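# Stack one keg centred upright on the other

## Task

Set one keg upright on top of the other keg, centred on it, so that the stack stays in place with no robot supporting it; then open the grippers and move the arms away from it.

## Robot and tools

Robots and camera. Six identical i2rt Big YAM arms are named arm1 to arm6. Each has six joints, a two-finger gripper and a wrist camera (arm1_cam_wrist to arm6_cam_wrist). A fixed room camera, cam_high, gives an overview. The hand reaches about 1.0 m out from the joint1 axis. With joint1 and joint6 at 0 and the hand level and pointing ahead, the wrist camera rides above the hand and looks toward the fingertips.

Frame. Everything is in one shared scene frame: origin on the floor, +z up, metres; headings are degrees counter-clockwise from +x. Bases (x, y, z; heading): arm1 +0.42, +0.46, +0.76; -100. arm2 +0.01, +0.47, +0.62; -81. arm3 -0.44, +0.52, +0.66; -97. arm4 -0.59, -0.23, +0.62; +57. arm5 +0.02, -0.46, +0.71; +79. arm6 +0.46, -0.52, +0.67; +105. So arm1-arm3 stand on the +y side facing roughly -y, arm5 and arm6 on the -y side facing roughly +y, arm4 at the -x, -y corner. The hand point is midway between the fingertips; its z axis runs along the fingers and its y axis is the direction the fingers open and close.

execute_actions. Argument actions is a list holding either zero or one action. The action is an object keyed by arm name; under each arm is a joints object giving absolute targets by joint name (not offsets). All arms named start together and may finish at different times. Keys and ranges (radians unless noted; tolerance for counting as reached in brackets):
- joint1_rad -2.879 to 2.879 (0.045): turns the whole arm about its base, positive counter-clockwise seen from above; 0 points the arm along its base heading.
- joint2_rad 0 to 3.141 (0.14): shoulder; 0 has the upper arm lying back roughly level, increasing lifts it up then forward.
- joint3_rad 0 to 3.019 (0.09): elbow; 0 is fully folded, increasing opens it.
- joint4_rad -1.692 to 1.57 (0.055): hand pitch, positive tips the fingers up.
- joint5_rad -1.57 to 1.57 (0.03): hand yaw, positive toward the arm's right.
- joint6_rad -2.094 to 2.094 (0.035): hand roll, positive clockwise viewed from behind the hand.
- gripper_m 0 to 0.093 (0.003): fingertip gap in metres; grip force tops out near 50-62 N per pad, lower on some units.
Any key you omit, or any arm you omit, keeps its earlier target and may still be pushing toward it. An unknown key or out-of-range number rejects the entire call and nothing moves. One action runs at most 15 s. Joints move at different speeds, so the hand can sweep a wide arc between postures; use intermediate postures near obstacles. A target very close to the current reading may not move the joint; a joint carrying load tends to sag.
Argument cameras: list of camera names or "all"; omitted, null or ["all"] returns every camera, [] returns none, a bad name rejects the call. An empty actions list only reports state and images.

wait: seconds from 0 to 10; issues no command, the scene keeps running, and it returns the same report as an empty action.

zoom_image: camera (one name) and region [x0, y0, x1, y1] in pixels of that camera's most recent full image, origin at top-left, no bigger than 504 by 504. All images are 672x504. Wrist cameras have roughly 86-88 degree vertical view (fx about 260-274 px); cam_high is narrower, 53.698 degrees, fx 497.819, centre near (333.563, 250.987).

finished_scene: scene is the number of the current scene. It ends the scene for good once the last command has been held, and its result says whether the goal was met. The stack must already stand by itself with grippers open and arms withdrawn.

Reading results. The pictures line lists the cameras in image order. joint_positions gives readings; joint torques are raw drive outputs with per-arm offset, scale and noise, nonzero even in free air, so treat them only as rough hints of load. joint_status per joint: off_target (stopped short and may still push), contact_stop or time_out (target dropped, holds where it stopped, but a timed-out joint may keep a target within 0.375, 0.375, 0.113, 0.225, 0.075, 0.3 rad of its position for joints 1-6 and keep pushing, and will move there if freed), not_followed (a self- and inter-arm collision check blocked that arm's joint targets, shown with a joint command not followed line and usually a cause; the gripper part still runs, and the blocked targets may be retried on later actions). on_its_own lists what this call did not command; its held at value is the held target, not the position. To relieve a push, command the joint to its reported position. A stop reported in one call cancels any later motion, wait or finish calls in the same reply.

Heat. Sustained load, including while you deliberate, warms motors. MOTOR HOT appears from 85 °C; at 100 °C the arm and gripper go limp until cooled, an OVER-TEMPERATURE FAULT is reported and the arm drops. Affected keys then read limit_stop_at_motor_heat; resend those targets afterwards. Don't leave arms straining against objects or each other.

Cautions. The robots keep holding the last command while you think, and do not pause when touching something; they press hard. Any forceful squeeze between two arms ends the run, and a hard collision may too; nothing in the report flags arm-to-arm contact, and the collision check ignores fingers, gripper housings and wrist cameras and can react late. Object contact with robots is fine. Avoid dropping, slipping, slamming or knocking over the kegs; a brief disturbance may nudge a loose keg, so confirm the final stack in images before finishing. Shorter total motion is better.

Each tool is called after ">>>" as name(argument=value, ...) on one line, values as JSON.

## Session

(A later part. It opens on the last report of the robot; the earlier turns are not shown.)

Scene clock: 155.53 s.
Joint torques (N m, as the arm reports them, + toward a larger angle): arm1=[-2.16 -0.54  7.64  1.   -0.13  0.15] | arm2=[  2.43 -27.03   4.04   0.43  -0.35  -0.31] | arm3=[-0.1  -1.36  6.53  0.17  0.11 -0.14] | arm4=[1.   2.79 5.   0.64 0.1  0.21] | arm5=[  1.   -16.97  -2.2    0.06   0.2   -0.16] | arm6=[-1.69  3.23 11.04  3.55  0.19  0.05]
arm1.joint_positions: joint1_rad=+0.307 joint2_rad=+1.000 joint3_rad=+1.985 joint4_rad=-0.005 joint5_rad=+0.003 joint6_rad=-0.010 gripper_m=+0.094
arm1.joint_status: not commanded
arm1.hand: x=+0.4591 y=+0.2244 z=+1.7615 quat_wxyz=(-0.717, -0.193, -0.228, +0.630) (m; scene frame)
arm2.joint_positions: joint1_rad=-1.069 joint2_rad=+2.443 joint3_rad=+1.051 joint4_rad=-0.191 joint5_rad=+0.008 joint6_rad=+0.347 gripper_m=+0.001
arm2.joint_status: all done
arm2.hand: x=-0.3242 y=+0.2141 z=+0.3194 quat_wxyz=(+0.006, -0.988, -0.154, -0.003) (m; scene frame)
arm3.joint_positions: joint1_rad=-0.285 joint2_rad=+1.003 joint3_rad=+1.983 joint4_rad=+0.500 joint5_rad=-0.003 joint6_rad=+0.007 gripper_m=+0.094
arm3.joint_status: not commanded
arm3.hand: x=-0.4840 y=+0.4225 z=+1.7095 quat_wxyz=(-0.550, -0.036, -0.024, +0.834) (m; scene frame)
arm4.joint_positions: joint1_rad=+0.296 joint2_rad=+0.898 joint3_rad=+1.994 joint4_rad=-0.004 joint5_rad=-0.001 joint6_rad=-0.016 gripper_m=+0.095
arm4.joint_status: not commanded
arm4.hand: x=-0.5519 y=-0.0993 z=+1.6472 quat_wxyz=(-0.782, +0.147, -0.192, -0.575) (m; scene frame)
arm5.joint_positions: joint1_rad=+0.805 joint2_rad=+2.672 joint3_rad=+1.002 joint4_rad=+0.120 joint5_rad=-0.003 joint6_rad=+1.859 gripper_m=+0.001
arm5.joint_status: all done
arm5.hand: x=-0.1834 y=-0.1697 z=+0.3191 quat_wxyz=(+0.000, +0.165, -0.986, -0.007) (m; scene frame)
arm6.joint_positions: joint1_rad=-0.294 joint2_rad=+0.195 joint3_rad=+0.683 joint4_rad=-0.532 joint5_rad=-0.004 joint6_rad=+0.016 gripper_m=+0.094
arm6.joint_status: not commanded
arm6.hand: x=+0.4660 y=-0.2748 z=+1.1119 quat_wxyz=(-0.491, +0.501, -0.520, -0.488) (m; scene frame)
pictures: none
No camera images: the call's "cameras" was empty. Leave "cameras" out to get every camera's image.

>>> execute_actions(actions=[{"arm6":{"joints":{"joint2_rad":0.9,"joint3_rad":2.1,"joint4_rad":0}},"arm2":{"joints":{"joint2_rad":2.0,"joint3_rad":1.08,"joint4_rad":-0.31}},"arm5":{"joints":{"joint2_rad":2.26,"joint3_rad":0.86,"joint4_rad":0.04}}}], cameras=[])

>>> execute_actions(actions=[{"arm2":{"joints":{"joint2_rad":1.77,"joint3_rad":1.07,"joint4_rad":-0.5}},"arm5":{"joints":{"joint2_rad":1.98,"joint3_rad":0.785,"joint4_rad":-0.13}}}], cameras=[])

Scene clock: 189.43 s.
Joint torques (N m, as the arm reports them, + toward a larger angle): arm1=[-2.17 -0.5   7.62  0.99 -0.13  0.15] | arm2=[  2.06 -43.12   8.09   0.57  -0.06  -0.07] | arm3=[-0.51 -0.19  6.55  0.09  0.14 -0.19] | arm4=[0.95 2.67 4.95 0.65 0.1  0.2 ] | arm5=[  0.44 -24.57  -0.33   0.13   0.29   0.09] | arm6=[-1.66  3.22  3.94  0.88  0.2   0.06]
arm1.joint_positions: joint1_rad=+0.307 joint2_rad=+1.000 joint3_rad=+1.985 joint4_rad=-0.005 joint5_rad=+0.003 joint6_rad=-0.010 gripper_m=+0.094
arm1.joint_status: not commanded
arm1.hand: x=+0.4591 y=+0.2244 z=+1.7615 quat_wxyz=(-0.717, -0.193, -0.228, +0.630) (m; scene frame)
arm2.joint_positions: joint1_rad=-1.064 joint2_rad=+2.247 joint3_rad=+1.013 joint4_rad=-0.315 joint5_rad=+0.001 joint6_rad=+0.320 gripper_m=+0.001
arm2.joint_status: joint2_rad time_out (moved -0.196 of -0.443); the others done
arm2.on_its_own: joint2_rad reads +2.247 and still pushes toward +2.000 since a time_out
arm2.hand: x=-0.3400 y=+0.1976 z=+0.3963 quat_wxyz=(-0.006, -0.985, -0.170, +0.010) (m; scene frame)
arm3.joint_positions: joint1_rad=-0.285 joint2_rad=+1.003 joint3_rad=+1.983 joint4_rad=+0.500 joint5_rad=-0.003 joint6_rad=+0.007 gripper_m=+0.094
arm3.joint_status: not commanded
arm3.hand: x=-0.4840 y=+0.4225 z=+1.7095 quat_wxyz=(-0.550, -0.036, -0.024, +0.834) (m; scene frame)
arm4.joint_positions: joint1_rad=+0.296 joint2_rad=+0.898 joint3_rad=+1.994 joint4_rad=-0.004 joint5_rad=-0.001 joint6_rad=-0.016 gripper_m=+0.095
arm4.joint_status: not commanded
arm4.hand: x=-0.5519 y=-0.0993 z=+1.6472 quat_wxyz=(-0.782, +0.147, -0.192, -0.575) (m; scene frame)
arm5.joint_positions: joint1_rad=+0.814 joint2_rad=+2.464 joint3_rad=+0.861 joint4_rad=+0.044 joint5_rad=-0.006 joint6_rad=+1.829 gripper_m=+0.001
arm5.joint_status: joint2_rad time_out (moved -0.208 of -0.412); the others done
arm5.on_its_own: joint2_rad reads +2.464 and still pushes toward +2.260 since a time_out
arm5.hand: x=-0.1826 y=-0.1777 z=+0.3911 quat_wxyz=(-0.001, +0.184, -0.983, -0.002) (m; scene frame)
arm6.joint_positions: joint1_rad=-0.294 joint2_rad=+0.889 joint3_rad=+2.098 joint4_rad=-0.008 joint5_rad=-0.004 joint6_rad=+0.016 gripper_m=+0.094
arm6.joint_status: all done
arm6.hand: x=+0.4614 y=-0.4631 z=+1.7265 quat_wxyz=(-0.698, +0.128, -0.130, -0.692) (m; scene frame)
pictures: none
No camera images: the call's "cameras" was empty. Leave "cameras" out to get every camera's image.

not run: a stop came earlier in this reply.

>>> execute_actions(actions=[{"arm2":{"joints":{"joint2_rad":1.77,"joint3_rad":1.06,"joint4_rad":-0.5}},"arm5":{"joints":{"joint2_rad":1.98,"joint3_rad":0.785,"joint4_rad":-0.13}}}], cameras=[])

Scene clock: 197.90 s.
Joint torques (N m, as the arm reports them, + toward a larger angle): arm1=[-2.11 -0.5   7.63  0.99 -0.13  0.15] | arm2=[  2.64 -41.07  12.05   0.66  -0.05  -0.14] | arm3=[-0.1  -0.5   6.46  0.02  0.08 -0.13] | arm4=[0.88 2.65 4.99 0.62 0.1  0.21] | arm5=[  0.07 -23.59   3.59   0.01   0.21   0.  ] | arm6=[-1.67  3.81  3.82  0.9   0.2   0.06]
arm1.joint_positions: joint1_rad=+0.307 joint2_rad=+1.000 joint3_rad=+1.985 joint4_rad=-0.005 joint5_rad=+0.003 joint6_rad=-0.010 gripper_m=+0.094
arm1.joint_status: not commanded
arm1.hand: x=+0.4591 y=+0.2244 z=+1.7615 quat_wxyz=(-0.717, -0.193, -0.228, +0.630) (m; scene frame)
arm2.joint_positions: joint1_rad=-1.062 joint2_rad=+2.005 joint3_rad=+0.961 joint4_rad=-0.506 joint5_rad=+0.001 joint6_rad=+0.329 gripper_m=+0.001
arm2.joint_status: joint2_rad time_out (moved -0.242 of -0.477); joint3_rad time_out (moved -0.052 of +0.047); the others done
arm2.on_its_own: joint2_rad reads +2.005 and still pushes toward +1.770 since a time_out; joint3_rad reads +0.961 and still pushes toward +1.060 since a time_out
arm2.hand: x=-0.3371 y=+0.1990 z=+0.4889 quat_wxyz=(-0.006, -0.986, -0.167, +0.010) (m; scene frame)
arm3.joint_positions: joint1_rad=-0.285 joint2_rad=+1.003 joint3_rad=+1.983 joint4_rad=+0.500 joint5_rad=-0.003 joint6_rad=+0.007 gripper_m=+0.094
arm3.joint_status: not commanded
arm3.hand: x=-0.4840 y=+0.4225 z=+1.7095 quat_wxyz=(-0.550, -0.036, -0.024, +0.834) (m; scene frame)
arm4.joint_positions: joint1_rad=+0.296 joint2_rad=+0.898 joint3_rad=+1.994 joint4_rad=-0.004 joint5_rad=-0.001 joint6_rad=-0.016 gripper_m=+0.095
arm4.joint_status: not commanded
arm4.hand: x=-0.5519 y=-0.0993 z=+1.6472 quat_wxyz=(-0.782, +0.147, -0.192, -0.575) (m; scene frame)
arm5.joint_positions: joint1_rad=+0.813 joint2_rad=+2.179 joint3_rad=+0.747 joint4_rad=-0.124 joint5_rad=-0.003 joint6_rad=+1.837 gripper_m=+0.001
arm5.joint_status: joint2_rad time_out (moved -0.285 of -0.484); the others done
arm5.on_its_own: joint2_rad reads +2.179 and still pushes toward +1.980 since a time_out
arm5.hand: x=-0.1834 y=-0.1771 z=+0.4820 quat_wxyz=(-0.001, +0.180, -0.984, -0.004) (m; scene frame)
arm6.joint_positions: joint1_rad=-0.294 joint2_rad=+0.889 joint3_rad=+2.098 joint4_rad=-0.008 joint5_rad=-0.004 joint6_rad=+0.016 gripper_m=+0.094
arm6.joint_status: not commanded
arm6.hand: x=+0.4614 y=-0.4631 z=+1.7265 quat_wxyz=(-0.698, +0.128, -0.130, -0.692) (m; scene frame)
pictures: none
No camera images: the call's "cameras" was empty. Leave "cameras" out to get every camera's image.

>>> execute_actions(actions=[{"arm2":{"joints":{"joint2_rad":1.49,"joint3_rad":1.13,"joint4_rad":-0.81}},"arm5":{"joints":{"joint2_rad":1.59,"joint3_rad":0.8,"joint4_rad":-0.47}}}], cameras=[])

Scene clock: 205.90 s.
Joint torques (N m, as the arm reports them, + toward a larger angle): arm1=[-2.15 -0.52  7.62  1.   -0.13  0.15] | arm2=[  2.01 -35.37  15.33   0.64   0.11  -0.42] | arm3=[-0.14 -0.61  6.55  0.13  0.07 -0.19] | arm4=[1.   2.6  4.95 0.64 0.1  0.21] | arm5=[  0.97 -21.39  10.2    0.1    0.05  -0.17] | arm6=[-1.68  3.79  3.81  0.89  0.2   0.06]
arm1.joint_positions: joint1_rad=+0.307 joint2_rad=+1.000 joint3_rad=+1.985 joint4_rad=-0.005 joint5_rad=+0.003 joint6_rad=-0.010 gripper_m=+0.094
arm1.joint_status: not commanded
arm1.hand: x=+0.4591 y=+0.2244 z=+1.7615 quat_wxyz=(-0.717, -0.193, -0.228, +0.630) (m; scene frame)
arm2.joint_positions: joint1_rad=-1.060 joint2_rad=+1.695 joint3_rad=+0.959 joint4_rad=-0.813 joint5_rad=-0.003 joint6_rad=+0.357 gripper_m=+0.001
arm2.joint_status: joint2_rad time_out (moved -0.309 of -0.515); joint3_rad time_out (moved -0.001 of +0.169); the others done
arm2.on_its_own: joint2_rad reads +1.695 and still pushes toward +1.490 since a time_out; joint3_rad reads +0.959 and still pushes toward +1.078 since a time_out
arm2.hand: x=-0.3238 y=+0.2071 z=+0.6149 quat_wxyz=(-0.008, -0.988, -0.154, +0.010) (m; scene frame)
arm3.joint_positions: joint1_rad=-0.285 joint2_rad=+1.003 joint3_rad=+1.983 joint4_rad=+0.500 joint5_rad=-0.003 joint6_rad=+0.007 gripper_m=+0.094
arm3.joint_status: not commanded
arm3.hand: x=-0.4840 y=+0.4225 z=+1.7095 quat_wxyz=(-0.550, -0.036, -0.024, +0.834) (m; scene frame)
arm4.joint_positions: joint1_rad=+0.296 joint2_rad=+0.898 joint3_rad=+1.994 joint4_rad=-0.004 joint5_rad=-0.001 joint6_rad=-0.016 gripper_m=+0.095
arm4.joint_status: not commanded
arm4.hand: x=-0.5519 y=-0.0993 z=+1.6472 quat_wxyz=(-0.782, +0.147, -0.192, -0.575) (m; scene frame)
arm5.joint_positions: joint1_rad=+0.806 joint2_rad=+1.780 joint3_rad=+0.701 joint4_rad=-0.466 joint5_rad=+0.001 joint6_rad=+1.858 gripper_m=+0.001
arm5.joint_status: joint2_rad time_out (moved -0.399 of -0.589); joint3_rad time_out (moved -0.046 of +0.053); the others done
arm5.on_its_own: joint2_rad reads +1.780 and still pushes toward +1.590 since a time_out; joint3_rad reads +0.701 and still pushes toward +0.800 since a time_out
arm5.hand: x=-0.1842 y=-0.1723 z=+0.6080 quat_wxyz=(-0.001, +0.166, -0.986, -0.010) (m; scene frame)
arm6.joint_positions: joint1_rad=-0.294 joint2_rad=+0.889 joint3_rad=+2.098 joint4_rad=-0.008 joint5_rad=-0.004 joint6_rad=+0.016 gripper_m=+0.094
arm6.joint_status: not commanded
arm6.hand: x=+0.4614 y=-0.4631 z=+1.7265 quat_wxyz=(-0.698, +0.128, -0.130, -0.692) (m; scene frame)
pictures: none
No camera images: the call's "cameras" was empty. Leave "cameras" out to get every camera's image.

>>> execute_actions(actions=[{"arm2":{"joints":{"joint2_rad":1.29,"joint3_rad":1.36,"joint4_rad":-1.185}},"arm5":{"joints":{"joint2_rad":1.25,"joint3_rad":0.98,"joint4_rad":-0.91}}}], cameras=["cam_high"])

Scene clock: 223.37 s.
Joint torques (N m, as the arm reports them, + toward a larger angle): arm1=[-2.16 -0.54  7.64  0.99 -0.13  0.15] | arm2=[ -0.28 -31.76  18.3   -0.24   0.82  -0.87] | arm3=[-0.38 -0.31  6.52  0.09  0.13 -0.15] | arm4=[0.92 2.62 4.97 0.6  0.1  0.22] | arm5=[  2.5  -19.76  14.76  -0.97  -0.32  -0.23] | arm6=[-1.69  3.8   3.81  0.89  0.2   0.05]
arm1.joint_positions: joint1_rad=+0.307 joint2_rad=+1.000 joint3_rad=+1.985 joint4_rad=-0.005 joint5_rad=+0.003 joint6_rad=-0.010 gripper_m=+0.094
arm1.joint_status: not commanded
arm1.hand: x=+0.4591 y=+0.2244 z=+1.7615 quat_wxyz=(-0.717, -0.193, -0.228, +0.630) (m; scene frame)
arm2.joint_positions: joint1_rad=-1.030 joint2_rad=+1.482 joint3_rad=+1.077 joint4_rad=-1.162 joint5_rad=-0.022 joint6_rad=+0.402 gripper_m=+0.001
arm2.joint_status: joint2_rad time_out (moved -0.213 of -0.405); joint3_rad time_out (moved +0.118 of +0.401); the others done
arm2.on_its_own: joint2_rad reads +1.482 and still pushes toward +1.290 since a time_out; joint3_rad reads +1.077 and still pushes toward +1.216 since a time_out (your +1.360 is given up)
arm2.hand: x=-0.3010 y=+0.2061 z=+0.7366 quat_wxyz=(-0.011, -0.989, -0.147, -0.003) (m; scene frame)
arm3.joint_positions: joint1_rad=-0.285 joint2_rad=+1.003 joint3_rad=+1.983 joint4_rad=+0.500 joint5_rad=-0.003 joint6_rad=+0.007 gripper_m=+0.094
arm3.joint_status: not commanded
arm3.hand: x=-0.4840 y=+0.4225 z=+1.7095 quat_wxyz=(-0.550, -0.036, -0.024, +0.834) (m; scene frame)
arm4.joint_positions: joint1_rad=+0.296 joint2_rad=+0.898 joint3_rad=+1.994 joint4_rad=-0.004 joint5_rad=-0.001 joint6_rad=-0.016 gripper_m=+0.095
arm4.joint_status: not commanded
arm4.hand: x=-0.5519 y=-0.0993 z=+1.6472 quat_wxyz=(-0.782, +0.147, -0.192, -0.575) (m; scene frame)
arm5.joint_positions: joint1_rad=+0.789 joint2_rad=+1.439 joint3_rad=+0.764 joint4_rad=-0.880 joint5_rad=+0.010 joint6_rad=+1.865 gripper_m=+0.001
arm5.joint_status: joint2_rad time_out (moved -0.341 of -0.530); joint3_rad time_out (moved +0.063 of +0.279); the others done
arm5.on_its_own: joint2_rad reads +1.439 and still pushes toward +1.250 since a time_out; joint3_rad reads +0.764 and still pushes toward +0.895 since a time_out
arm5.hand: x=-0.1727 y=-0.1777 z=+0.7343 quat_wxyz=(-0.007, +0.155, -0.988, -0.008) (m; scene frame)
arm6.joint_positions: joint1_rad=-0.294 joint2_rad=+0.889 joint3_rad=+2.098 joint4_rad=-0.008 joint5_rad=-0.004 joint6_rad=+0.016 gripper_m=+0.094
arm6.joint_status: not commanded
arm6.hand: x=+0.4614 y=-0.4631 z=+1.7265 quat_wxyz=(-0.698, +0.128, -0.130, -0.692) (m; scene frame)
pictures: cam_high
Images, in order (width x height): cam_high 672x504.

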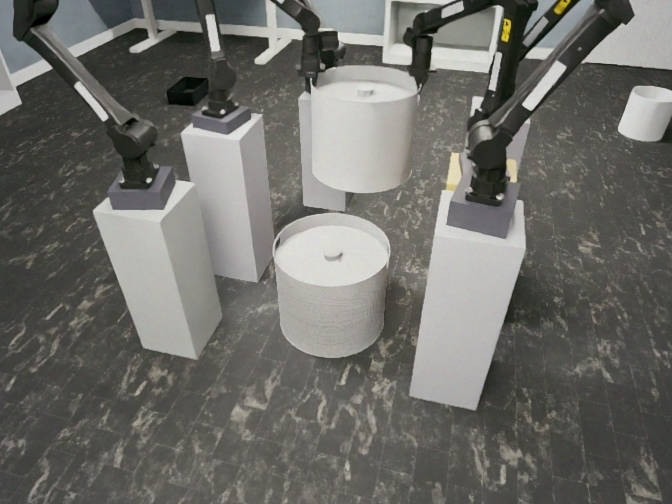

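>>> execute_actions(actions=[{"arm2":{"joints":{"joint1_rad":-0.703,"joint2_rad":1.09,"joint3_rad":1.1,"joint4_rad":-1.18,"joint6_rad":0.675}},"arm5":{"joints":{"joint1_rad":0.314,"joint2_rad":1.11,"joint3_rad":0.8,"joint4_rad":-0.91,"joint6_rad":1.344}}}], cameras=[])

Scene clock: 232.73 s.
Joint torques (N m, as the arm reports them, + toward a larger angle): arm1=[-2.2  -0.51  7.63  0.99 -0.12  0.15] | arm2=[  0.79 -27.06  19.22  -0.41   0.34  -0.43] | arm3=[-0.67 -0.45  6.53 -0.1   0.14 -0.18] | arm4=[1.01 2.55 4.96 0.59 0.09 0.21] | arm5=[  1.47 -15.1   14.86  -0.92   0.07  -0.12] | arm6=[-1.69  3.77  3.82  0.88  0.2   0.05]
arm1.joint_positions: joint1_rad=+0.307 joint2_rad=+1.000 joint3_rad=+1.985 joint4_rad=-0.005 joint5_rad=+0.003 joint6_rad=-0.010 gripper_m=+0.094
arm1.joint_status: not commanded
arm1.hand: x=+0.4591 y=+0.2244 z=+1.7615 quat_wxyz=(-0.717, -0.193, -0.228, +0.630) (m; scene frame)
arm2.joint_positions: joint1_rad=-0.703 joint2_rad=+1.267 joint3_rad=+0.852 joint4_rad=-1.159 joint5_rad=-0.009 joint6_rad=+0.705 gripper_m=+0.001
arm2.joint_status: joint2_rad time_out (moved -0.216 of -0.392); joint3_rad time_out (moved -0.225 of +0.023); the others done
arm2.on_its_own: joint2_rad reads +1.267 and still pushes toward +1.090 since a time_out; joint3_rad reads +0.852 and still pushes toward +1.004 since a time_out (your +1.100 is given up)
arm2.hand: x=-0.1566 y=+0.1944 z=+0.7317 quat_wxyz=(-0.003, -0.987, -0.159, -0.003) (m; scene frame)
arm3.joint_positions: joint1_rad=-0.285 joint2_rad=+1.003 joint3_rad=+1.983 joint4_rad=+0.500 joint5_rad=-0.003 joint6_rad=+0.007 gripper_m=+0.094
arm3.joint_status: not commanded
arm3.hand: x=-0.4840 y=+0.4225 z=+1.7095 quat_wxyz=(-0.550, -0.036, -0.024, +0.834) (m; scene frame)
arm4.joint_positions: joint1_rad=+0.296 joint2_rad=+0.898 joint3_rad=+1.994 joint4_rad=-0.004 joint5_rad=-0.001 joint6_rad=-0.016 gripper_m=+0.095
arm4.joint_status: not commanded
arm4.hand: x=-0.5519 y=-0.0993 z=+1.6472 quat_wxyz=(-0.782, +0.147, -0.192, -0.575) (m; scene frame)
arm5.joint_positions: joint1_rad=+0.311 joint2_rad=+1.265 joint3_rad=+0.600 joint4_rad=-0.879 joint5_rad=+0.001 joint6_rad=+1.361 gripper_m=+0.002
arm5.joint_status: joint2_rad time_out (moved -0.174 of -0.329); joint3_rad time_out (moved -0.165 of +0.036); the others done
arm5.on_its_own: joint2_rad reads +1.265 and still pushes toward +1.110 since a time_out; joint3_rad reads +0.600 and still pushes toward +0.729 since a time_out
arm5.hand: x=-0.0150 y=-0.1826 z=+0.7364 quat_wxyz=(-0.007, +0.168, -0.986, -0.011) (m; scene frame)
arm6.joint_positions: joint1_rad=-0.294 joint2_rad=+0.889 joint3_rad=+2.098 joint4_rad=-0.008 joint5_rad=-0.004 joint6_rad=+0.016 gripper_m=+0.094
arm6.joint_status: not commanded
arm6.hand: x=+0.4614 y=-0.4631 z=+1.7265 quat_wxyz=(-0.698, +0.128, -0.130, -0.692) (m; scene frame)
pictures: none
No camera images: the call's "cameras" was empty. Leave "cameras" out to get every camera's image.

>>> execute_actions(actions=[{"arm2":{"joints":{"joint1_rad":-0.182,"joint2_rad":0.995,"joint3_rad":1.01,"joint4_rad":-1.19,"joint6_rad":1.197}},"arm5":{"joints":{"joint1_rad":-0.262,"joint2_rad":1.15,"joint3_rad":0.845,"joint4_rad":-0.9,"joint6_rad":0.768}}}], cameras=[])

Scene clock: 239.13 s.
Joint torques (N m, as the arm reports them, + toward a larger angle): arm1=[-2.13 -0.54  7.64  0.99 -0.13  0.15] | arm2=[ 0.76 -5.97  9.74  1.29  0.15 -0.34] | arm3=[-0.68 -0.5   6.56 -0.01  0.08 -0.21] | arm4=[1.03 2.58 4.97 0.61 0.1  0.22] | arm5=[ 1.81 -5.84  8.47  1.01 -0.04 -0.07] | arm6=[-1.69  3.77  3.82  0.89  0.2   0.05]
arm1.joint_positions: joint1_rad=+0.307 joint2_rad=+1.000 joint3_rad=+1.985 joint4_rad=-0.005 joint5_rad=+0.003 joint6_rad=-0.010 gripper_m=+0.094
arm1.joint_status: not commanded
arm1.hand: x=+0.4591 y=+0.2244 z=+1.7615 quat_wxyz=(-0.717, -0.193, -0.228, +0.630) (m; scene frame)
arm2.joint_positions: joint1_rad=-0.177 joint2_rad=+0.996 joint3_rad=+1.001 joint4_rad=-1.196 joint5_rad=-0.002 joint6_rad=+1.212 gripper_m=+0.001
arm2.joint_status: all done
arm2.hand: x=+0.0026 y=+0.1246 z=+0.8778 quat_wxyz=(-0.187, -0.968, -0.165, +0.036) (m; scene frame)
arm3.joint_positions: joint1_rad=-0.285 joint2_rad=+1.003 joint3_rad=+1.983 joint4_rad=+0.500 joint5_rad=-0.003 joint6_rad=+0.007 gripper_m=+0.094
arm3.joint_status: not commanded
arm3.hand: x=-0.4840 y=+0.4225 z=+1.7095 quat_wxyz=(-0.550, -0.036, -0.024, +0.834) (m; scene frame)
arm4.joint_positions: joint1_rad=+0.296 joint2_rad=+0.898 joint3_rad=+1.994 joint4_rad=-0.004 joint5_rad=-0.001 joint6_rad=-0.016 gripper_m=+0.095
arm4.joint_status: not commanded
arm4.hand: x=-0.5519 y=-0.0993 z=+1.6472 quat_wxyz=(-0.782, +0.147, -0.192, -0.575) (m; scene frame)
arm5.joint_positions: joint1_rad=-0.271 joint2_rad=+1.145 joint3_rad=+0.840 joint4_rad=-0.895 joint5_rad=+0.002 joint6_rad=+0.776 gripper_m=+0.000
arm5.joint_status: all done
arm5.hand: x=+0.1862 y=-0.1184 z=+0.8677 quat_wxyz=(-0.114, +0.167, -0.968, -0.147) (m; scene frame)
arm6.joint_positions: joint1_rad=-0.294 joint2_rad=+0.889 joint3_rad=+2.098 joint4_rad=-0.008 joint5_rad=-0.004 joint6_rad=+0.016 gripper_m=+0.094
arm6.joint_status: not commanded
arm6.hand: x=+0.4614 y=-0.4631 z=+1.7265 quat_wxyz=(-0.698, +0.128, -0.130, -0.692) (m; scene frame)
pictures: none
No camera images: the call's "cameras" was empty. Leave "cameras" out to get every camera's image.

Dropped.

>>> execute_actions(actions=[{"arm2":{"joints":{"joint6_rad":0,"gripper_m":0.093}},"arm5":{"joints":{"joint6_rad":0,"gripper_m":0.093}}}], cameras=["arm2_cam_wrist","arm5_cam_wrist","cam_high"])

Scene clock: 246.23 s.
Joint torques (N m, as the arm reports them, + toward a larger angle): arm1=[-2.15 -0.52  7.63  0.99 -0.13  0.15] | arm2=[ 0.93 -5.96  9.72  1.24  0.02 -0.39] | arm3=[-0.94 -0.15  6.47 -0.02  0.11 -0.13] | arm4=[0.85 2.52 4.97 0.63 0.09 0.19] | arm5=[ 1.74 -5.6   8.57  1.01 -0.12 -0.05] | arm6=[-1.68  3.79  3.83  0.89  0.2   0.06]
arm1.joint_positions: joint1_rad=+0.307 joint2_rad=+1.000 joint3_rad=+1.985 joint4_rad=-0.005 joint5_rad=+0.003 joint6_rad=-0.010 gripper_m=+0.094
arm1.joint_status: not commanded
arm1.hand: x=+0.4591 y=+0.2244 z=+1.7615 quat_wxyz=(-0.717, -0.193, -0.228, +0.630) (m; scene frame)
arm2.joint_positions: joint1_rad=-0.177 joint2_rad=+0.996 joint3_rad=+1.001 joint4_rad=-1.196 joint5_rad=-0.002 joint6_rad=+0.015 gripper_m=+0.093
arm2.joint_status: all done
arm2.hand: x=+0.0026 y=+0.1246 z=+0.8778 quat_wxyz=(-0.134, -0.707, -0.682, +0.134) (m; scene frame)
arm3.joint_positions: joint1_rad=-0.285 joint2_rad=+1.003 joint3_rad=+1.983 joint4_rad=+0.500 joint5_rad=-0.003 joint6_rad=+0.007 gripper_m=+0.094
arm3.joint_status: not commanded
arm3.hand: x=-0.4840 y=+0.4225 z=+1.7095 quat_wxyz=(-0.550, -0.036, -0.024, +0.834) (m; scene frame)
arm4.joint_positions: joint1_rad=+0.296 joint2_rad=+0.898 joint3_rad=+1.994 joint4_rad=-0.004 joint5_rad=-0.001 joint6_rad=-0.016 gripper_m=+0.095
arm4.joint_status: not commanded
arm4.hand: x=-0.5519 y=-0.0993 z=+1.6472 quat_wxyz=(-0.782, +0.147, -0.192, -0.575) (m; scene frame)
arm5.joint_positions: joint1_rad=-0.271 joint2_rad=+1.145 joint3_rad=+0.840 joint4_rad=-0.895 joint5_rad=+0.002 joint6_rad=+0.009 gripper_m=+0.093
arm5.joint_status: all done
arm5.hand: x=+0.1862 y=-0.1184 z=+0.8677 quat_wxyz=(-0.161, +0.517, -0.836, -0.093) (m; scene frame)
arm6.joint_positions: joint1_rad=-0.294 joint2_rad=+0.889 joint3_rad=+2.098 joint4_rad=-0.008 joint5_rad=-0.004 joint6_rad=+0.016 gripper_m=+0.094
arm6.joint_status: not commanded
arm6.hand: x=+0.4614 y=-0.4631 z=+1.7265 quat_wxyz=(-0.698, +0.128, -0.130, -0.692) (m; scene frame)
pictures: arm2_cam_wrist, arm5_cam_wrist, cam_high
Images, in order (width x height): arm2_cam_wrist 672x504, arm5_cam_wrist 672x504, cam_high 672x504.

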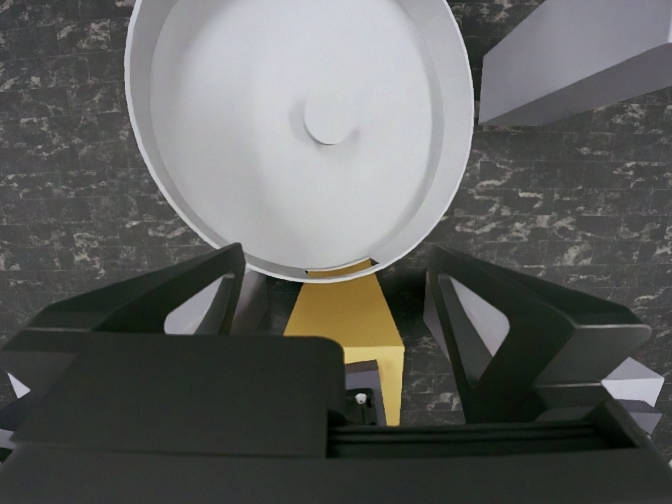

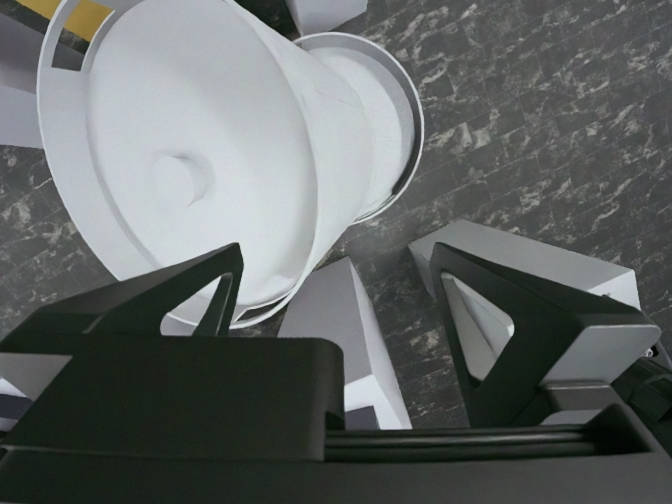

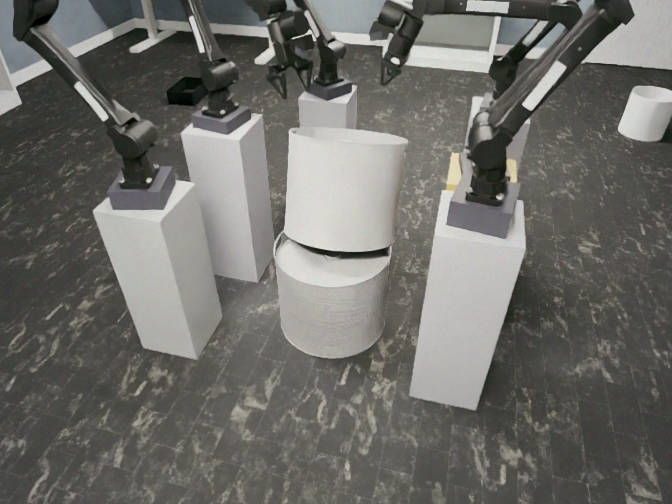

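>>> execute_actions(actions=[{"arm2":{"joints":{"joint1_rad":-0.4,"joint2_rad":1.114,"joint3_rad":0.845,"joint4_rad":-1.365,"joint5_rad":-0.35,"joint6_rad":-1.815}},"arm5":{"joints":{"joint1_rad":0.49,"joint5_rad":0.35,"joint6_rad":1.867}}}], cameras=[])

>>> execute_actions(actions=[{"arm5":{"joints":{"joint2_rad":1.198,"joint3_rad":0.655,"joint4_rad":-1.12}}}], cameras=["arm2_cam_wrist","arm5_cam_wrist","cam_high"])

Scene clock: 266.10 s.
Joint torques (N m, as the arm reports them, + toward a larger angle): arm1=[-2.19 -0.56  7.63  0.99 -0.13  0.15] | arm2=[ 1.45 -6.95  9.43 -0.17 -0.45 -0.24] | arm3=[-0.58  0.19  6.55  0.13  0.13 -0.18] | arm4=[0.96 2.6  4.98 0.61 0.1  0.21] | arm5=[ 1.38 -5.48  8.34  0.79  0.41  0.04] | arm6=[-1.65  3.81  3.82  0.9   0.2   0.06]
arm1.joint_positions: joint1_rad=+0.307 joint2_rad=+1.000 joint3_rad=+1.985 joint4_rad=-0.005 joint5_rad=+0.003 joint6_rad=-0.010 gripper_m=+0.094
arm1.joint_status: not commanded
arm1.hand: x=+0.4591 y=+0.2244 z=+1.7615 quat_wxyz=(-0.717, -0.193, -0.228, +0.630) (m; scene frame)
arm2.joint_positions: joint1_rad=-0.401 joint2_rad=+1.125 joint3_rad=+0.824 joint4_rad=-1.353 joint5_rad=-0.347 joint6_rad=-1.800 gripper_m=+0.093
arm2.joint_status: all done
arm2.hand: x=+0.0023 y=+0.1993 z=+0.7723 quat_wxyz=(-0.177, -0.015, -0.984, +0.002) (m; scene frame)
arm3.joint_positions: joint1_rad=-0.285 joint2_rad=+1.003 joint3_rad=+1.983 joint4_rad=+0.500 joint5_rad=-0.003 joint6_rad=+0.007 gripper_m=+0.094
arm3.joint_status: not commanded
arm3.hand: x=-0.4840 y=+0.4225 z=+1.7095 quat_wxyz=(-0.550, -0.036, -0.024, +0.834) (m; scene frame)
arm4.joint_positions: joint1_rad=+0.296 joint2_rad=+0.898 joint3_rad=+1.994 joint4_rad=-0.004 joint5_rad=-0.001 joint6_rad=-0.016 gripper_m=+0.095
arm4.joint_status: not commanded
arm4.hand: x=-0.5519 y=-0.0993 z=+1.6472 quat_wxyz=(-0.782, +0.147, -0.192, -0.575) (m; scene frame)
arm5.joint_positions: joint1_rad=+0.486 joint2_rad=+1.145 joint3_rad=+0.840 joint4_rad=-0.895 joint5_rad=+0.348 joint6_rad=+1.858 gripper_m=+0.093
arm5.joint_status: all done
arm5.hand: x=-0.0374 y=-0.0823 z=+0.8744 quat_wxyz=(-0.116, -0.024, -0.968, -0.222) (m; scene frame)
arm6.joint_positions: joint1_rad=-0.294 joint2_rad=+0.889 joint3_rad=+2.098 joint4_rad=-0.008 joint5_rad=-0.004 joint6_rad=+0.016 gripper_m=+0.094
arm6.joint_status: not commanded
arm6.hand: x=+0.4614 y=-0.4631 z=+1.7265 quat_wxyz=(-0.698, +0.128, -0.130, -0.692) (m; scene frame)
pictures: none
No camera images: the call's "cameras" was empty. Leave "cameras" out to get every camera's image.

Scene clock: 267.20 s.
Joint torques (N m, as the arm reports them, + toward a larger angle): arm1=[-2.11 -0.51  7.63  1.   -0.13  0.15] | arm2=[ 0.93 -7.61  9.36 -0.05 -0.41 -0.3 ] | arm3=[-0.52 -0.29  6.59 -0.07  0.13 -0.17] | arm4=[1.   2.66 5.01 0.6  0.1  0.2 ] | arm5=[ 1.43 -4.73  7.93 -0.21  0.39  0.09] | arm6=[-1.65  3.77  3.81  0.88  0.2   0.05]
arm1.joint_positions: joint1_rad=+0.307 joint2_rad=+1.000 joint3_rad=+1.985 joint4_rad=-0.005 joint5_rad=+0.003 joint6_rad=-0.010 gripper_m=+0.094
arm1.joint_status: not commanded
arm1.hand: x=+0.4591 y=+0.2244 z=+1.7615 quat_wxyz=(-0.717, -0.193, -0.228, +0.630) (m; scene frame)
arm2.joint_positions: joint1_rad=-0.401 joint2_rad=+1.125 joint3_rad=+0.824 joint4_rad=-1.353 joint5_rad=-0.347 joint6_rad=-1.801 gripper_m=+0.093
arm2.joint_status: not commanded
arm2.hand: x=+0.0023 y=+0.1993 z=+0.7723 quat_wxyz=(-0.177, -0.014, -0.984, +0.002) (m; scene frame)
arm3.joint_positions: joint1_rad=-0.285 joint2_rad=+1.003 joint3_rad=+1.983 joint4_rad=+0.500 joint5_rad=-0.003 joint6_rad=+0.007 gripper_m=+0.094
arm3.joint_status: not commanded
arm3.hand: x=-0.4840 y=+0.4225 z=+1.7095 quat_wxyz=(-0.550, -0.036, -0.024, +0.834) (m; scene frame)
arm4.joint_positions: joint1_rad=+0.296 joint2_rad=+0.898 joint3_rad=+1.994 joint4_rad=-0.004 joint5_rad=-0.001 joint6_rad=-0.016 gripper_m=+0.095
arm4.joint_status: not commanded
arm4.hand: x=-0.5519 y=-0.0993 z=+1.6472 quat_wxyz=(-0.782, +0.147, -0.192, -0.575) (m; scene frame)
arm5.joint_positions: joint1_rad=+0.486 joint2_rad=+1.200 joint3_rad=+0.634 joint4_rad=-1.112 joint5_rad=+0.349 joint6_rad=+1.859 gripper_m=+0.093
arm5.joint_status: all done
arm5.hand: x=+0.0031 y=-0.2085 z=+0.7753 quat_wxyz=(-0.187, +0.016, -0.982, +0.002) (m; scene frame)
arm6.joint_positions: joint1_rad=-0.294 joint2_rad=+0.889 joint3_rad=+2.098 joint4_rad=-0.008 joint5_rad=-0.004 joint6_rad=+0.016 gripper_m=+0.094
arm6.joint_status: not commanded
arm6.hand: x=+0.4614 y=-0.4631 z=+1.7265 quat_wxyz=(-0.698, +0.128, -0.130, -0.692) (m; scene frame)
pictures: arm2_cam_wrist, arm5_cam_wrist, cam_high
Images, in order (width x height): arm2_cam_wrist 672x504, arm5_cam_wrist 672x504, cam_high 672x504.

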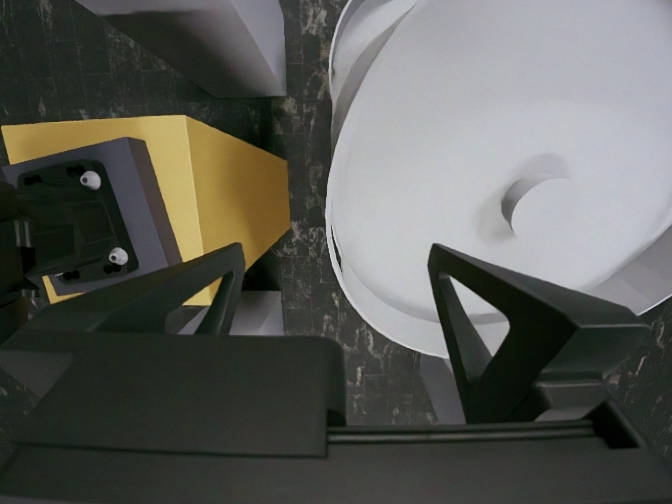

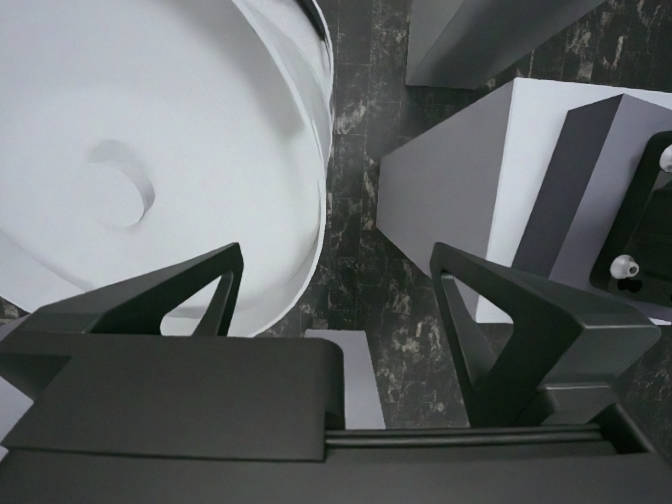

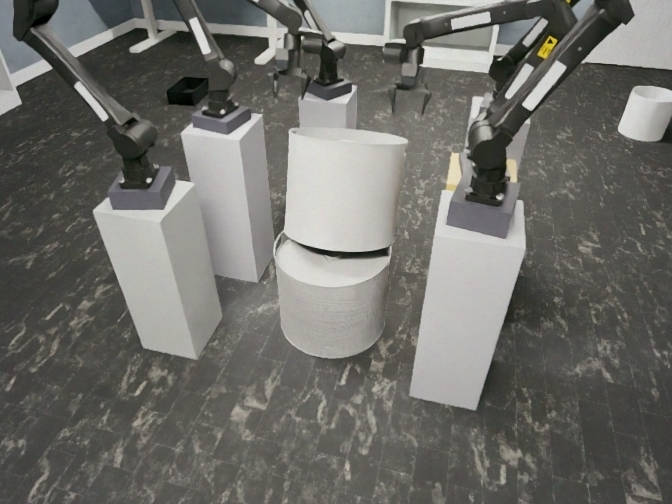

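>>> execute_actions(actions=[{"arm2":{"joints":{"joint2_rad":1.2,"joint3_rad":0.71,"joint4_rad":-1.13}},"arm5":{"joints":{"joint2_rad":1.39,"joint3_rad":0.575,"joint4_rad":-0.85}}}], cameras=[])

>>> execute_actions(actions=[{"arm2":{"joints":{"joint2_rad":1.293,"joint3_rad":0.62,"joint4_rad":-0.955}},"arm5":{"joints":{"joint2_rad":1.541,"joint3_rad":0.53,"joint4_rad":-0.65}}}], cameras=["arm2_cam_wrist","arm5_cam_wrist","cam_high"])

Scene clock: 281.57 s.
Joint torques (N m, as the arm reports them, + toward a larger angle): arm1=[-2.18 -0.46  7.63  1.   -0.13  0.15] | arm2=[ 1.48 -7.96  8.38  0.86 -0.36 -0.3 ] | arm3=[-0.62 -0.08  6.32 -0.02  0.11 -0.16] | arm4=[0.94 2.63 4.95 0.6  0.1  0.22] | arm5=[ 1.34 -6.23  5.74  0.44  0.38  0.08] | arm6=[-1.68  3.75  3.82  0.89  0.2   0.05]
arm1.joint_positions: joint1_rad=+0.307 joint2_rad=+1.000 joint3_rad=+1.985 joint4_rad=-0.005 joint5_rad=+0.003 joint6_rad=-0.010 gripper_m=+0.094
arm1.joint_status: not commanded
arm1.hand: x=+0.4591 y=+0.2244 z=+1.7615 quat_wxyz=(-0.717, -0.193, -0.228, +0.630) (m; scene frame)
arm2.joint_positions: joint1_rad=-0.401 joint2_rad=+1.209 joint3_rad=+0.697 joint4_rad=-1.144 joint5_rad=-0.349 joint6_rad=-1.801 gripper_m=+0.093
arm2.joint_status: all done
arm2.hand: x=+0.0026 y=+0.1998 z=+0.7060 quat_wxyz=(-0.178, -0.014, -0.984, +0.001) (m; scene frame)
arm3.joint_positions: joint1_rad=-0.285 joint2_rad=+1.003 joint3_rad=+1.983 joint4_rad=+0.500 joint5_rad=-0.003 joint6_rad=+0.007 gripper_m=+0.094
arm3.joint_status: not commanded
arm3.hand: x=-0.4840 y=+0.4225 z=+1.7095 quat_wxyz=(-0.550, -0.036, -0.024, +0.834) (m; scene frame)
arm4.joint_positions: joint1_rad=+0.296 joint2_rad=+0.898 joint3_rad=+1.994 joint4_rad=-0.004 joint5_rad=-0.001 joint6_rad=-0.016 gripper_m=+0.095
arm4.joint_status: not commanded
arm4.hand: x=-0.5519 y=-0.0993 z=+1.6472 quat_wxyz=(-0.782, +0.147, -0.192, -0.575) (m; scene frame)
arm5.joint_positions: joint1_rad=+0.486 joint2_rad=+1.400 joint3_rad=+0.568 joint4_rad=-0.859 joint5_rad=+0.349 joint6_rad=+1.859 gripper_m=+0.093
arm5.joint_status: all done
arm5.hand: x=+0.0015 y=-0.2007 z=+0.7052 quat_wxyz=(-0.189, +0.017, -0.982, +0.008) (m; scene frame)
arm6.joint_positions: joint1_rad=-0.294 joint2_rad=+0.889 joint3_rad=+2.098 joint4_rad=-0.008 joint5_rad=-0.004 joint6_rad=+0.016 gripper_m=+0.094
arm6.joint_status: not commanded
arm6.hand: x=+0.4614 y=-0.4631 z=+1.7265 quat_wxyz=(-0.698, +0.128, -0.130, -0.692) (m; scene frame)
pictures: none
No camera images: the call's "cameras" was empty. Leave "cameras" out to get every camera's image.

Scene clock: 282.50 s.
Joint torques (N m, as the arm reports them, + toward a larger angle): arm1=[-2.16 -0.49  7.64  0.99 -0.13  0.15] | arm2=[ 0.92 -7.85  7.17  0.77 -0.38 -0.29] | arm3=[-0.46  0.45  6.48  0.1   0.1  -0.23] | arm4=[1.01 2.71 4.98 0.6  0.1  0.21] | arm5=[ 1.47 -6.98  4.17  0.46  0.36  0.08] | arm6=[-1.69  3.76  3.82  0.89  0.2   0.05]
arm1.joint_positions: joint1_rad=+0.307 joint2_rad=+1.000 joint3_rad=+1.985 joint4_rad=-0.005 joint5_rad=+0.003 joint6_rad=-0.010 gripper_m=+0.094
arm1.joint_status: not commanded
arm1.hand: x=+0.4591 y=+0.2244 z=+1.7615 quat_wxyz=(-0.717, -0.193, -0.228, +0.630) (m; scene frame)
arm2.joint_positions: joint1_rad=-0.401 joint2_rad=+1.301 joint3_rad=+0.610 joint4_rad=-0.969 joint5_rad=-0.349 joint6_rad=-1.801 gripper_m=+0.093
arm2.joint_status: all done
arm2.hand: x=+0.0037 y=+0.2042 z=+0.6544 quat_wxyz=(-0.178, -0.015, -0.984, -0.001) (m; scene frame)
arm3.joint_positions: joint1_rad=-0.285 joint2_rad=+1.003 joint3_rad=+1.983 joint4_rad=+0.500 joint5_rad=-0.003 joint6_rad=+0.007 gripper_m=+0.094
arm3.joint_status: not commanded
arm3.hand: x=-0.4840 y=+0.4225 z=+1.7095 quat_wxyz=(-0.550, -0.036, -0.024, +0.834) (m; scene frame)
arm4.joint_positions: joint1_rad=+0.296 joint2_rad=+0.898 joint3_rad=+1.994 joint4_rad=-0.004 joint5_rad=-0.001 joint6_rad=-0.016 gripper_m=+0.095
arm4.joint_status: not commanded
arm4.hand: x=-0.5519 y=-0.0993 z=+1.6472 quat_wxyz=(-0.782, +0.147, -0.192, -0.575) (m; scene frame)
arm5.joint_positions: joint1_rad=+0.486 joint2_rad=+1.547 joint3_rad=+0.528 joint4_rad=-0.660 joint5_rad=+0.349 joint6_rad=+1.859 gripper_m=+0.093
arm5.joint_status: all done
arm5.hand: x=+0.0014 y=-0.1985 z=+0.6575 quat_wxyz=(-0.187, +0.016, -0.982, +0.002) (m; scene frame)
arm6.joint_positions: joint1_rad=-0.294 joint2_rad=+0.889 joint3_rad=+2.098 joint4_rad=-0.008 joint5_rad=-0.004 joint6_rad=+0.016 gripper_m=+0.094
arm6.joint_status: not commanded
arm6.hand: x=+0.4614 y=-0.4631 z=+1.7265 quat_wxyz=(-0.698, +0.128, -0.130, -0.692) (m; scene frame)
pictures: arm2_cam_wrist, arm5_cam_wrist, cam_high
Images, in order (width x height): arm2_cam_wrist 672x504, arm5_cam_wrist 672x504, cam_high 672x504.

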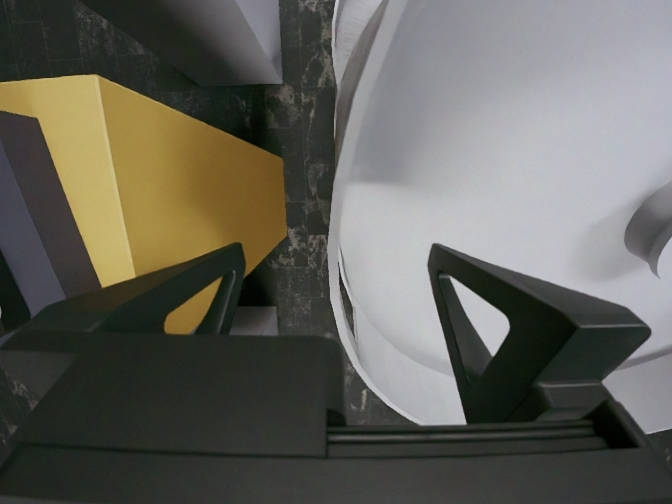

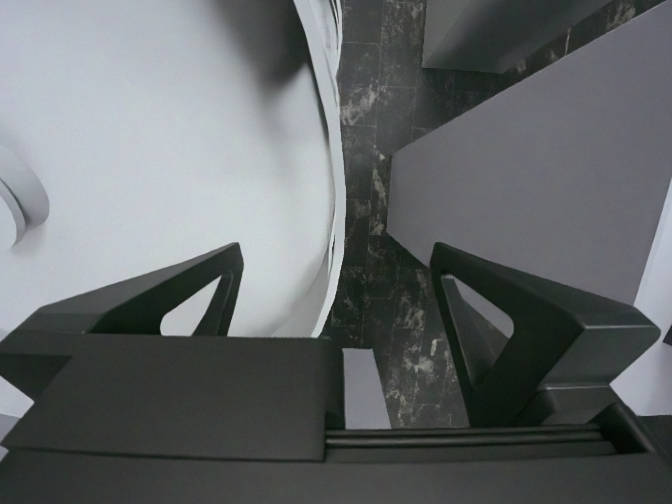

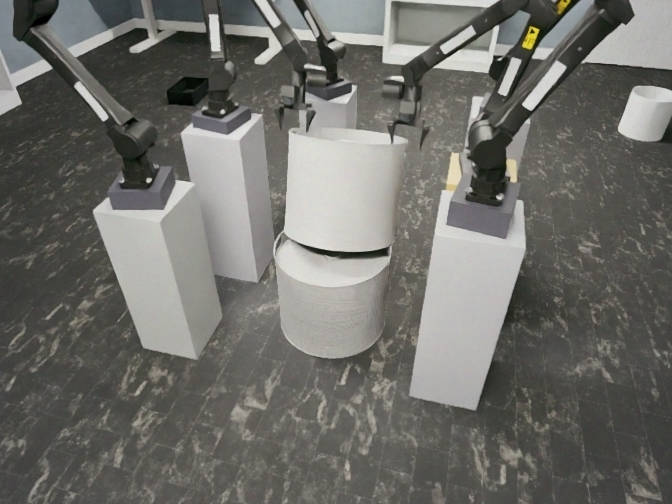

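>>> execute_actions(actions=[{"arm2":{"joints":{"joint1_rad":-0.47,"joint2_rad":1.365,"joint3_rad":0.578,"joint4_rad":-0.85}},"arm5":{"joints":{"joint1_rad":0.42,"joint2_rad":1.625,"joint3_rad":0.505,"joint4_rad":-0.54}}}], cameras=["arm2_cam_wrist","arm5_cam_wrist"])

>>> execute_actions(actions=[{"arm2":{"joints":{"gripper_m":0}},"arm5":{"joints":{"gripper_m":0}}}], cameras=[])

>>> execute_actions(actions=[{"arm2":{"joints":{"joint1_rad":-0.26,"joint2_rad":1.22,"joint3_rad":0.68,"joint4_rad":-0.92,"joint5_rad":-0.23,"joint6_rad":-1.6}},"arm5":{"joints":{"joint1_rad":0.2,"joint2_rad":1.45,"joint3_rad":0.57,"joint4_rad":-0.61,"joint5_rad":0.23,"joint6_rad":1.64}}}], cameras=["arm2_cam_wrist","cam_high"])

Scene clock: 305.73 s.
Joint torques (N m, as the arm reports them, + toward a larger angle): arm1=[-2.17 -0.51  7.64  1.01 -0.13  0.15] | arm2=[ 0.35 -7.73  6.01  0.9  -0.36 -0.29] | arm3=[-0.57 -0.71  6.54  0.    0.08 -0.18] | arm4=[0.95 2.67 4.96 0.62 0.1  0.22] | arm5=[ 0.65 -6.83  3.33  0.51  0.37  0.07] | arm6=[-1.67  3.76  3.82  0.89  0.2   0.06]
arm1.joint_positions: joint1_rad=+0.307 joint2_rad=+1.000 joint3_rad=+1.985 joint4_rad=-0.005 joint5_rad=+0.003 joint6_rad=-0.010 gripper_m=+0.094
arm1.joint_status: not commanded
arm1.hand: x=+0.4591 y=+0.2244 z=+1.7615 quat_wxyz=(-0.717, -0.193, -0.228, +0.630) (m; scene frame)
arm2.joint_positions: joint1_rad=-0.467 joint2_rad=+1.368 joint3_rad=+0.575 joint4_rad=-0.865 joint5_rad=-0.349 joint6_rad=-1.801 gripper_m=+0.093
arm2.joint_status: all done
arm2.hand: x=-0.0138 y=+0.2050 z=+0.6274 quat_wxyz=(-0.178, -0.047, -0.983, +0.006) (m; scene frame)
arm3.joint_positions: joint1_rad=-0.285 joint2_rad=+1.003 joint3_rad=+1.983 joint4_rad=+0.500 joint5_rad=-0.003 joint6_rad=+0.007 gripper_m=+0.094
arm3.joint_status: not commanded
arm3.hand: x=-0.4840 y=+0.4225 z=+1.7095 quat_wxyz=(-0.550, -0.036, -0.024, +0.834) (m; scene frame)
arm4.joint_positions: joint1_rad=+0.296 joint2_rad=+0.898 joint3_rad=+1.994 joint4_rad=-0.004 joint5_rad=-0.001 joint6_rad=-0.016 gripper_m=+0.095
arm4.joint_status: not commanded
arm4.hand: x=-0.5519 y=-0.0993 z=+1.6472 quat_wxyz=(-0.782, +0.147, -0.192, -0.575) (m; scene frame)
arm5.joint_positions: joint1_rad=+0.425 joint2_rad=+1.624 joint3_rad=+0.504 joint4_rad=-0.550 joint5_rad=+0.349 joint6_rad=+1.859 gripper_m=+0.093
arm5.joint_status: all done
arm5.hand: x=+0.0182 y=-0.2003 z=+0.6332 quat_wxyz=(-0.186, -0.015, -0.982, +0.003) (m; scene frame)
arm6.joint_positions: joint1_rad=-0.294 joint2_rad=+0.889 joint3_rad=+2.098 joint4_rad=-0.008 joint5_rad=-0.004 joint6_rad=+0.016 gripper_m=+0.094
arm6.joint_status: not commanded
arm6.hand: x=+0.4614 y=-0.4631 z=+1.7265 quat_wxyz=(-0.698, +0.128, -0.130, -0.692) (m; scene frame)
pictures: arm2_cam_wrist, arm5_cam_wrist
Images, in order (width x height): arm2_cam_wrist 672x504, arm5_cam_wrist 672x504.

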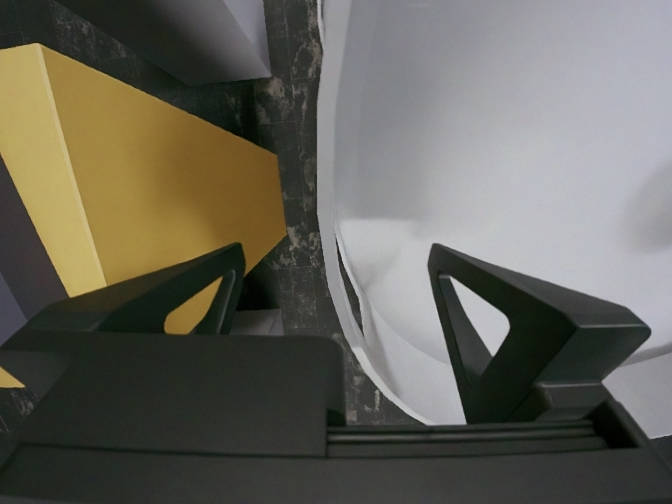

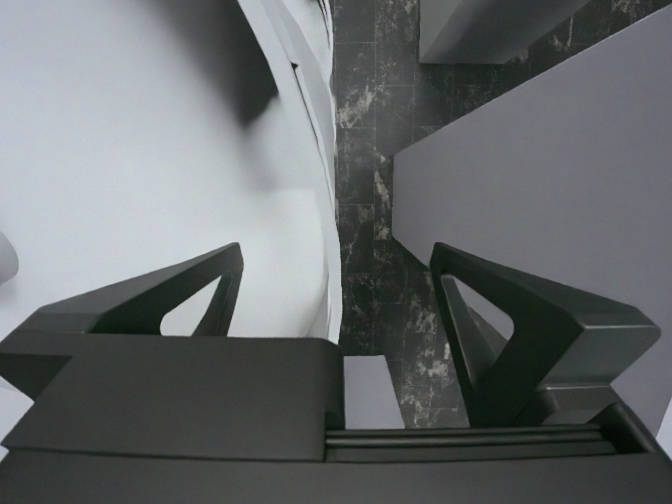

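Scene clock: 306.90 s.
Joint torques (N m, as the arm reports them, + toward a larger angle): arm1=[-2.17 -0.52  7.65  0.99 -0.13  0.15] | arm2=[-0.35 -7.69  5.91  0.57 -0.27  1.31] | arm3=[-0.82 -0.72  6.41 -0.06  0.11 -0.15] | arm4=[0.9  2.64 4.95 0.66 0.1  0.21] | arm5=[ 0.48 -6.78  3.39  0.31  0.36 -0.11] | arm6=[-1.71  3.78  3.82  0.89  0.2   0.06]
arm1.joint_positions: joint1_rad=+0.307 joint2_rad=+1.000 joint3_rad=+1.985 joint4_rad=-0.005 joint5_rad=+0.003 joint6_rad=-0.010 gripper_m=+0.094
arm1.joint_status: not commanded
arm1.hand: x=+0.4591 y=+0.2244 z=+1.7615 quat_wxyz=(-0.717, -0.193, -0.228, +0.630) (m; scene frame)
arm2.joint_positions: joint1_rad=-0.461 joint2_rad=+1.365 joint3_rad=+0.577 joint4_rad=-0.854 joint5_rad=-0.352 joint6_rad=-1.954 gripper_m=+0.003
arm2.joint_status: gripper_m off_target (ended at +0.003, target +0.000)
arm2.hand: x=-0.0131 y=+0.2008 z=+0.6285 quat_wxyz=(-0.176, +0.033, -0.983, +0.027) (m; scene frame)
arm3.joint_positions: joint1_rad=-0.285 joint2_rad=+1.003 joint3_rad=+1.983 joint4_rad=+0.500 joint5_rad=-0.003 joint6_rad=+0.007 gripper_m=+0.094
arm3.joint_status: not commanded
arm3.hand: x=-0.4840 y=+0.4225 z=+1.7095 quat_wxyz=(-0.550, -0.036, -0.024, +0.834) (m; scene frame)
arm4.joint_positions: joint1_rad=+0.296 joint2_rad=+0.898 joint3_rad=+1.994 joint4_rad=-0.004 joint5_rad=-0.001 joint6_rad=-0.016 gripper_m=+0.095
arm4.joint_status: not commanded
arm4.hand: x=-0.5519 y=-0.0993 z=+1.6472 quat_wxyz=(-0.782, +0.147, -0.192, -0.575) (m; scene frame)
arm5.joint_positions: joint1_rad=+0.425 joint2_rad=+1.624 joint3_rad=+0.504 joint4_rad=-0.546 joint5_rad=+0.349 joint6_rad=+1.882 gripper_m=+0.001
arm5.joint_status: all done
arm5.hand: x=+0.0181 y=-0.1993 z=+0.6331 quat_wxyz=(-0.186, -0.027, -0.982, -0.001) (m; scene frame)
arm6.joint_positions: joint1_rad=-0.294 joint2_rad=+0.889 joint3_rad=+2.098 joint4_rad=-0.008 joint5_rad=-0.004 joint6_rad=+0.016 gripper_m=+0.094
arm6.joint_status: not commanded
arm6.hand: x=+0.4614 y=-0.4631 z=+1.7265 quat_wxyz=(-0.698, +0.128, -0.130, -0.692) (m; scene frame)
pictures: none
No camera images: the call's "cameras" was empty. Leave "cameras" out to get every camera's image.

Scene clock: 309.00 s.
Joint torques (N m, as the arm reports them, + toward a larger angle): arm1=[-2.2  -0.53  7.64  0.99 -0.13  0.15] | arm2=[  0.21 -10.78  14.24  -0.41  -1.59   1.64] | arm3=[-0.03  0.09  6.16  0.07  0.14 -0.14] | arm4=[0.93 2.65 5.   0.68 0.11 0.21] | arm5=[ -0.32 -11.37   8.01   0.05   1.94  -0.21] | arm6=[-1.69  3.76  3.82  0.89  0.2   0.05]
arm1.joint_positions: joint1_rad=+0.307 joint2_rad=+1.000 joint3_rad=+1.985 joint4_rad=-0.005 joint5_rad=+0.003 joint6_rad=-0.010 gripper_m=+0.094
arm1.joint_status: not commanded
arm1.hand: x=+0.4591 y=+0.2244 z=+1.7615 quat_wxyz=(-0.717, -0.193, -0.228, +0.630) (m; scene frame)
arm2.joint_positions: joint1_rad=-0.259 joint2_rad=+1.258 joint3_rad=+0.582 joint4_rad=-0.898 joint5_rad=-0.195 joint6_rad=-1.772 gripper_m=+0.002
arm2.joint_status: joint3_rad time_out (moved +0.005 of +0.103); joint5_rad time_out (moved +0.157 of +0.122); joint6_rad time_out (moved +0.182 of +0.354); the others done
arm2.on_its_own: joint3_rad reads +0.582 and still pushes toward +0.680 since a time_out; joint5_rad reads -0.195 and still pushes toward -0.230 since a time_out; joint6_rad reads -1.772 and still pushes toward -1.600 since a time_out
arm2.hand: x=+0.0151 y=+0.2009 z=+0.6492 quat_wxyz=(-0.096, +0.049, -0.994, +0.015) (m; scene frame)
arm3.joint_positions: joint1_rad=-0.285 joint2_rad=+1.003 joint3_rad=+1.983 joint4_rad=+0.500 joint5_rad=-0.003 joint6_rad=+0.007 gripper_m=+0.094
arm3.joint_status: not commanded
arm3.hand: x=-0.4840 y=+0.4225 z=+1.7095 quat_wxyz=(-0.550, -0.036, -0.024, +0.834) (m; scene frame)
arm4.joint_positions: joint1_rad=+0.296 joint2_rad=+0.898 joint3_rad=+1.994 joint4_rad=-0.004 joint5_rad=-0.001 joint6_rad=-0.016 gripper_m=+0.095
arm4.joint_status: not commanded
arm4.hand: x=-0.5519 y=-0.0993 z=+1.6472 quat_wxyz=(-0.782, +0.147, -0.192, -0.575) (m; scene frame)
arm5.joint_positions: joint1_rad=+0.218 joint2_rad=+1.528 joint3_rad=+0.512 joint4_rad=-0.607 joint5_rad=+0.187 joint6_rad=+1.668 gripper_m=+0.001
arm5.joint_status: joint5_rad time_out (moved -0.162 of -0.119); the others done
arm5.on_its_own: joint5_rad reads +0.187 and still pushes toward +0.230 since a time_out
arm5.hand: x=+0.0445 y=-0.1973 z=+0.6511 quat_wxyz=(-0.101, -0.029, -0.994, +0.021) (m; scene frame)
arm6.joint_positions: joint1_rad=-0.294 joint2_rad=+0.889 joint3_rad=+2.098 joint4_rad=-0.008 joint5_rad=-0.004 joint6_rad=+0.016 gripper_m=+0.094
arm6.joint_status: not commanded
arm6.hand: x=+0.4614 y=-0.4631 z=+1.7265 quat_wxyz=(-0.698, +0.128, -0.130, -0.692) (m; scene frame)
pictures: arm2_cam_wrist, cam_high
Images, in order (width x height): arm2_cam_wrist 672x504, cam_high 672x504.

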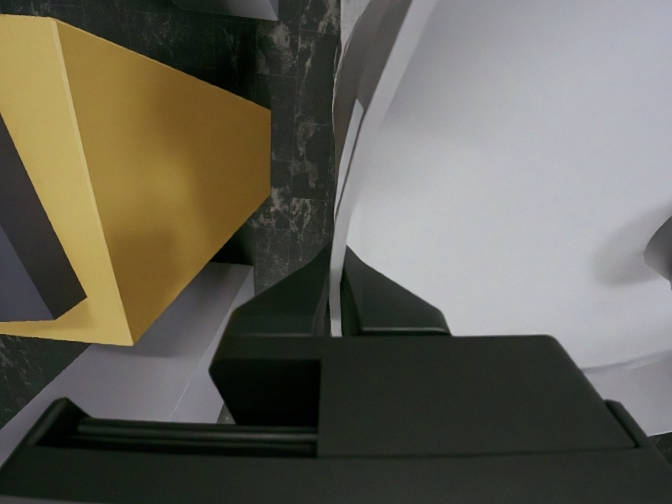

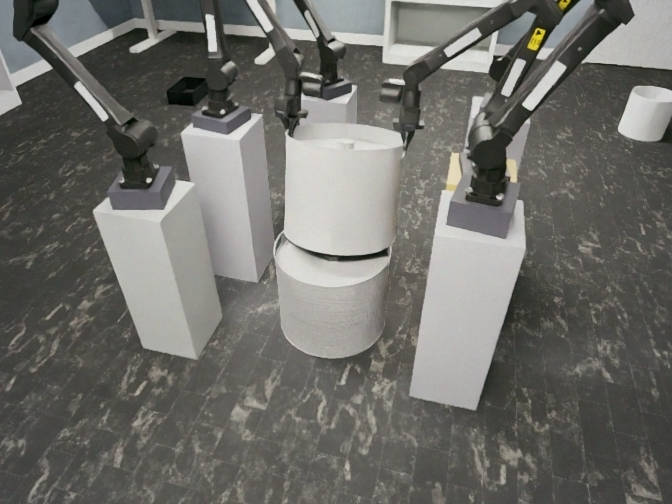

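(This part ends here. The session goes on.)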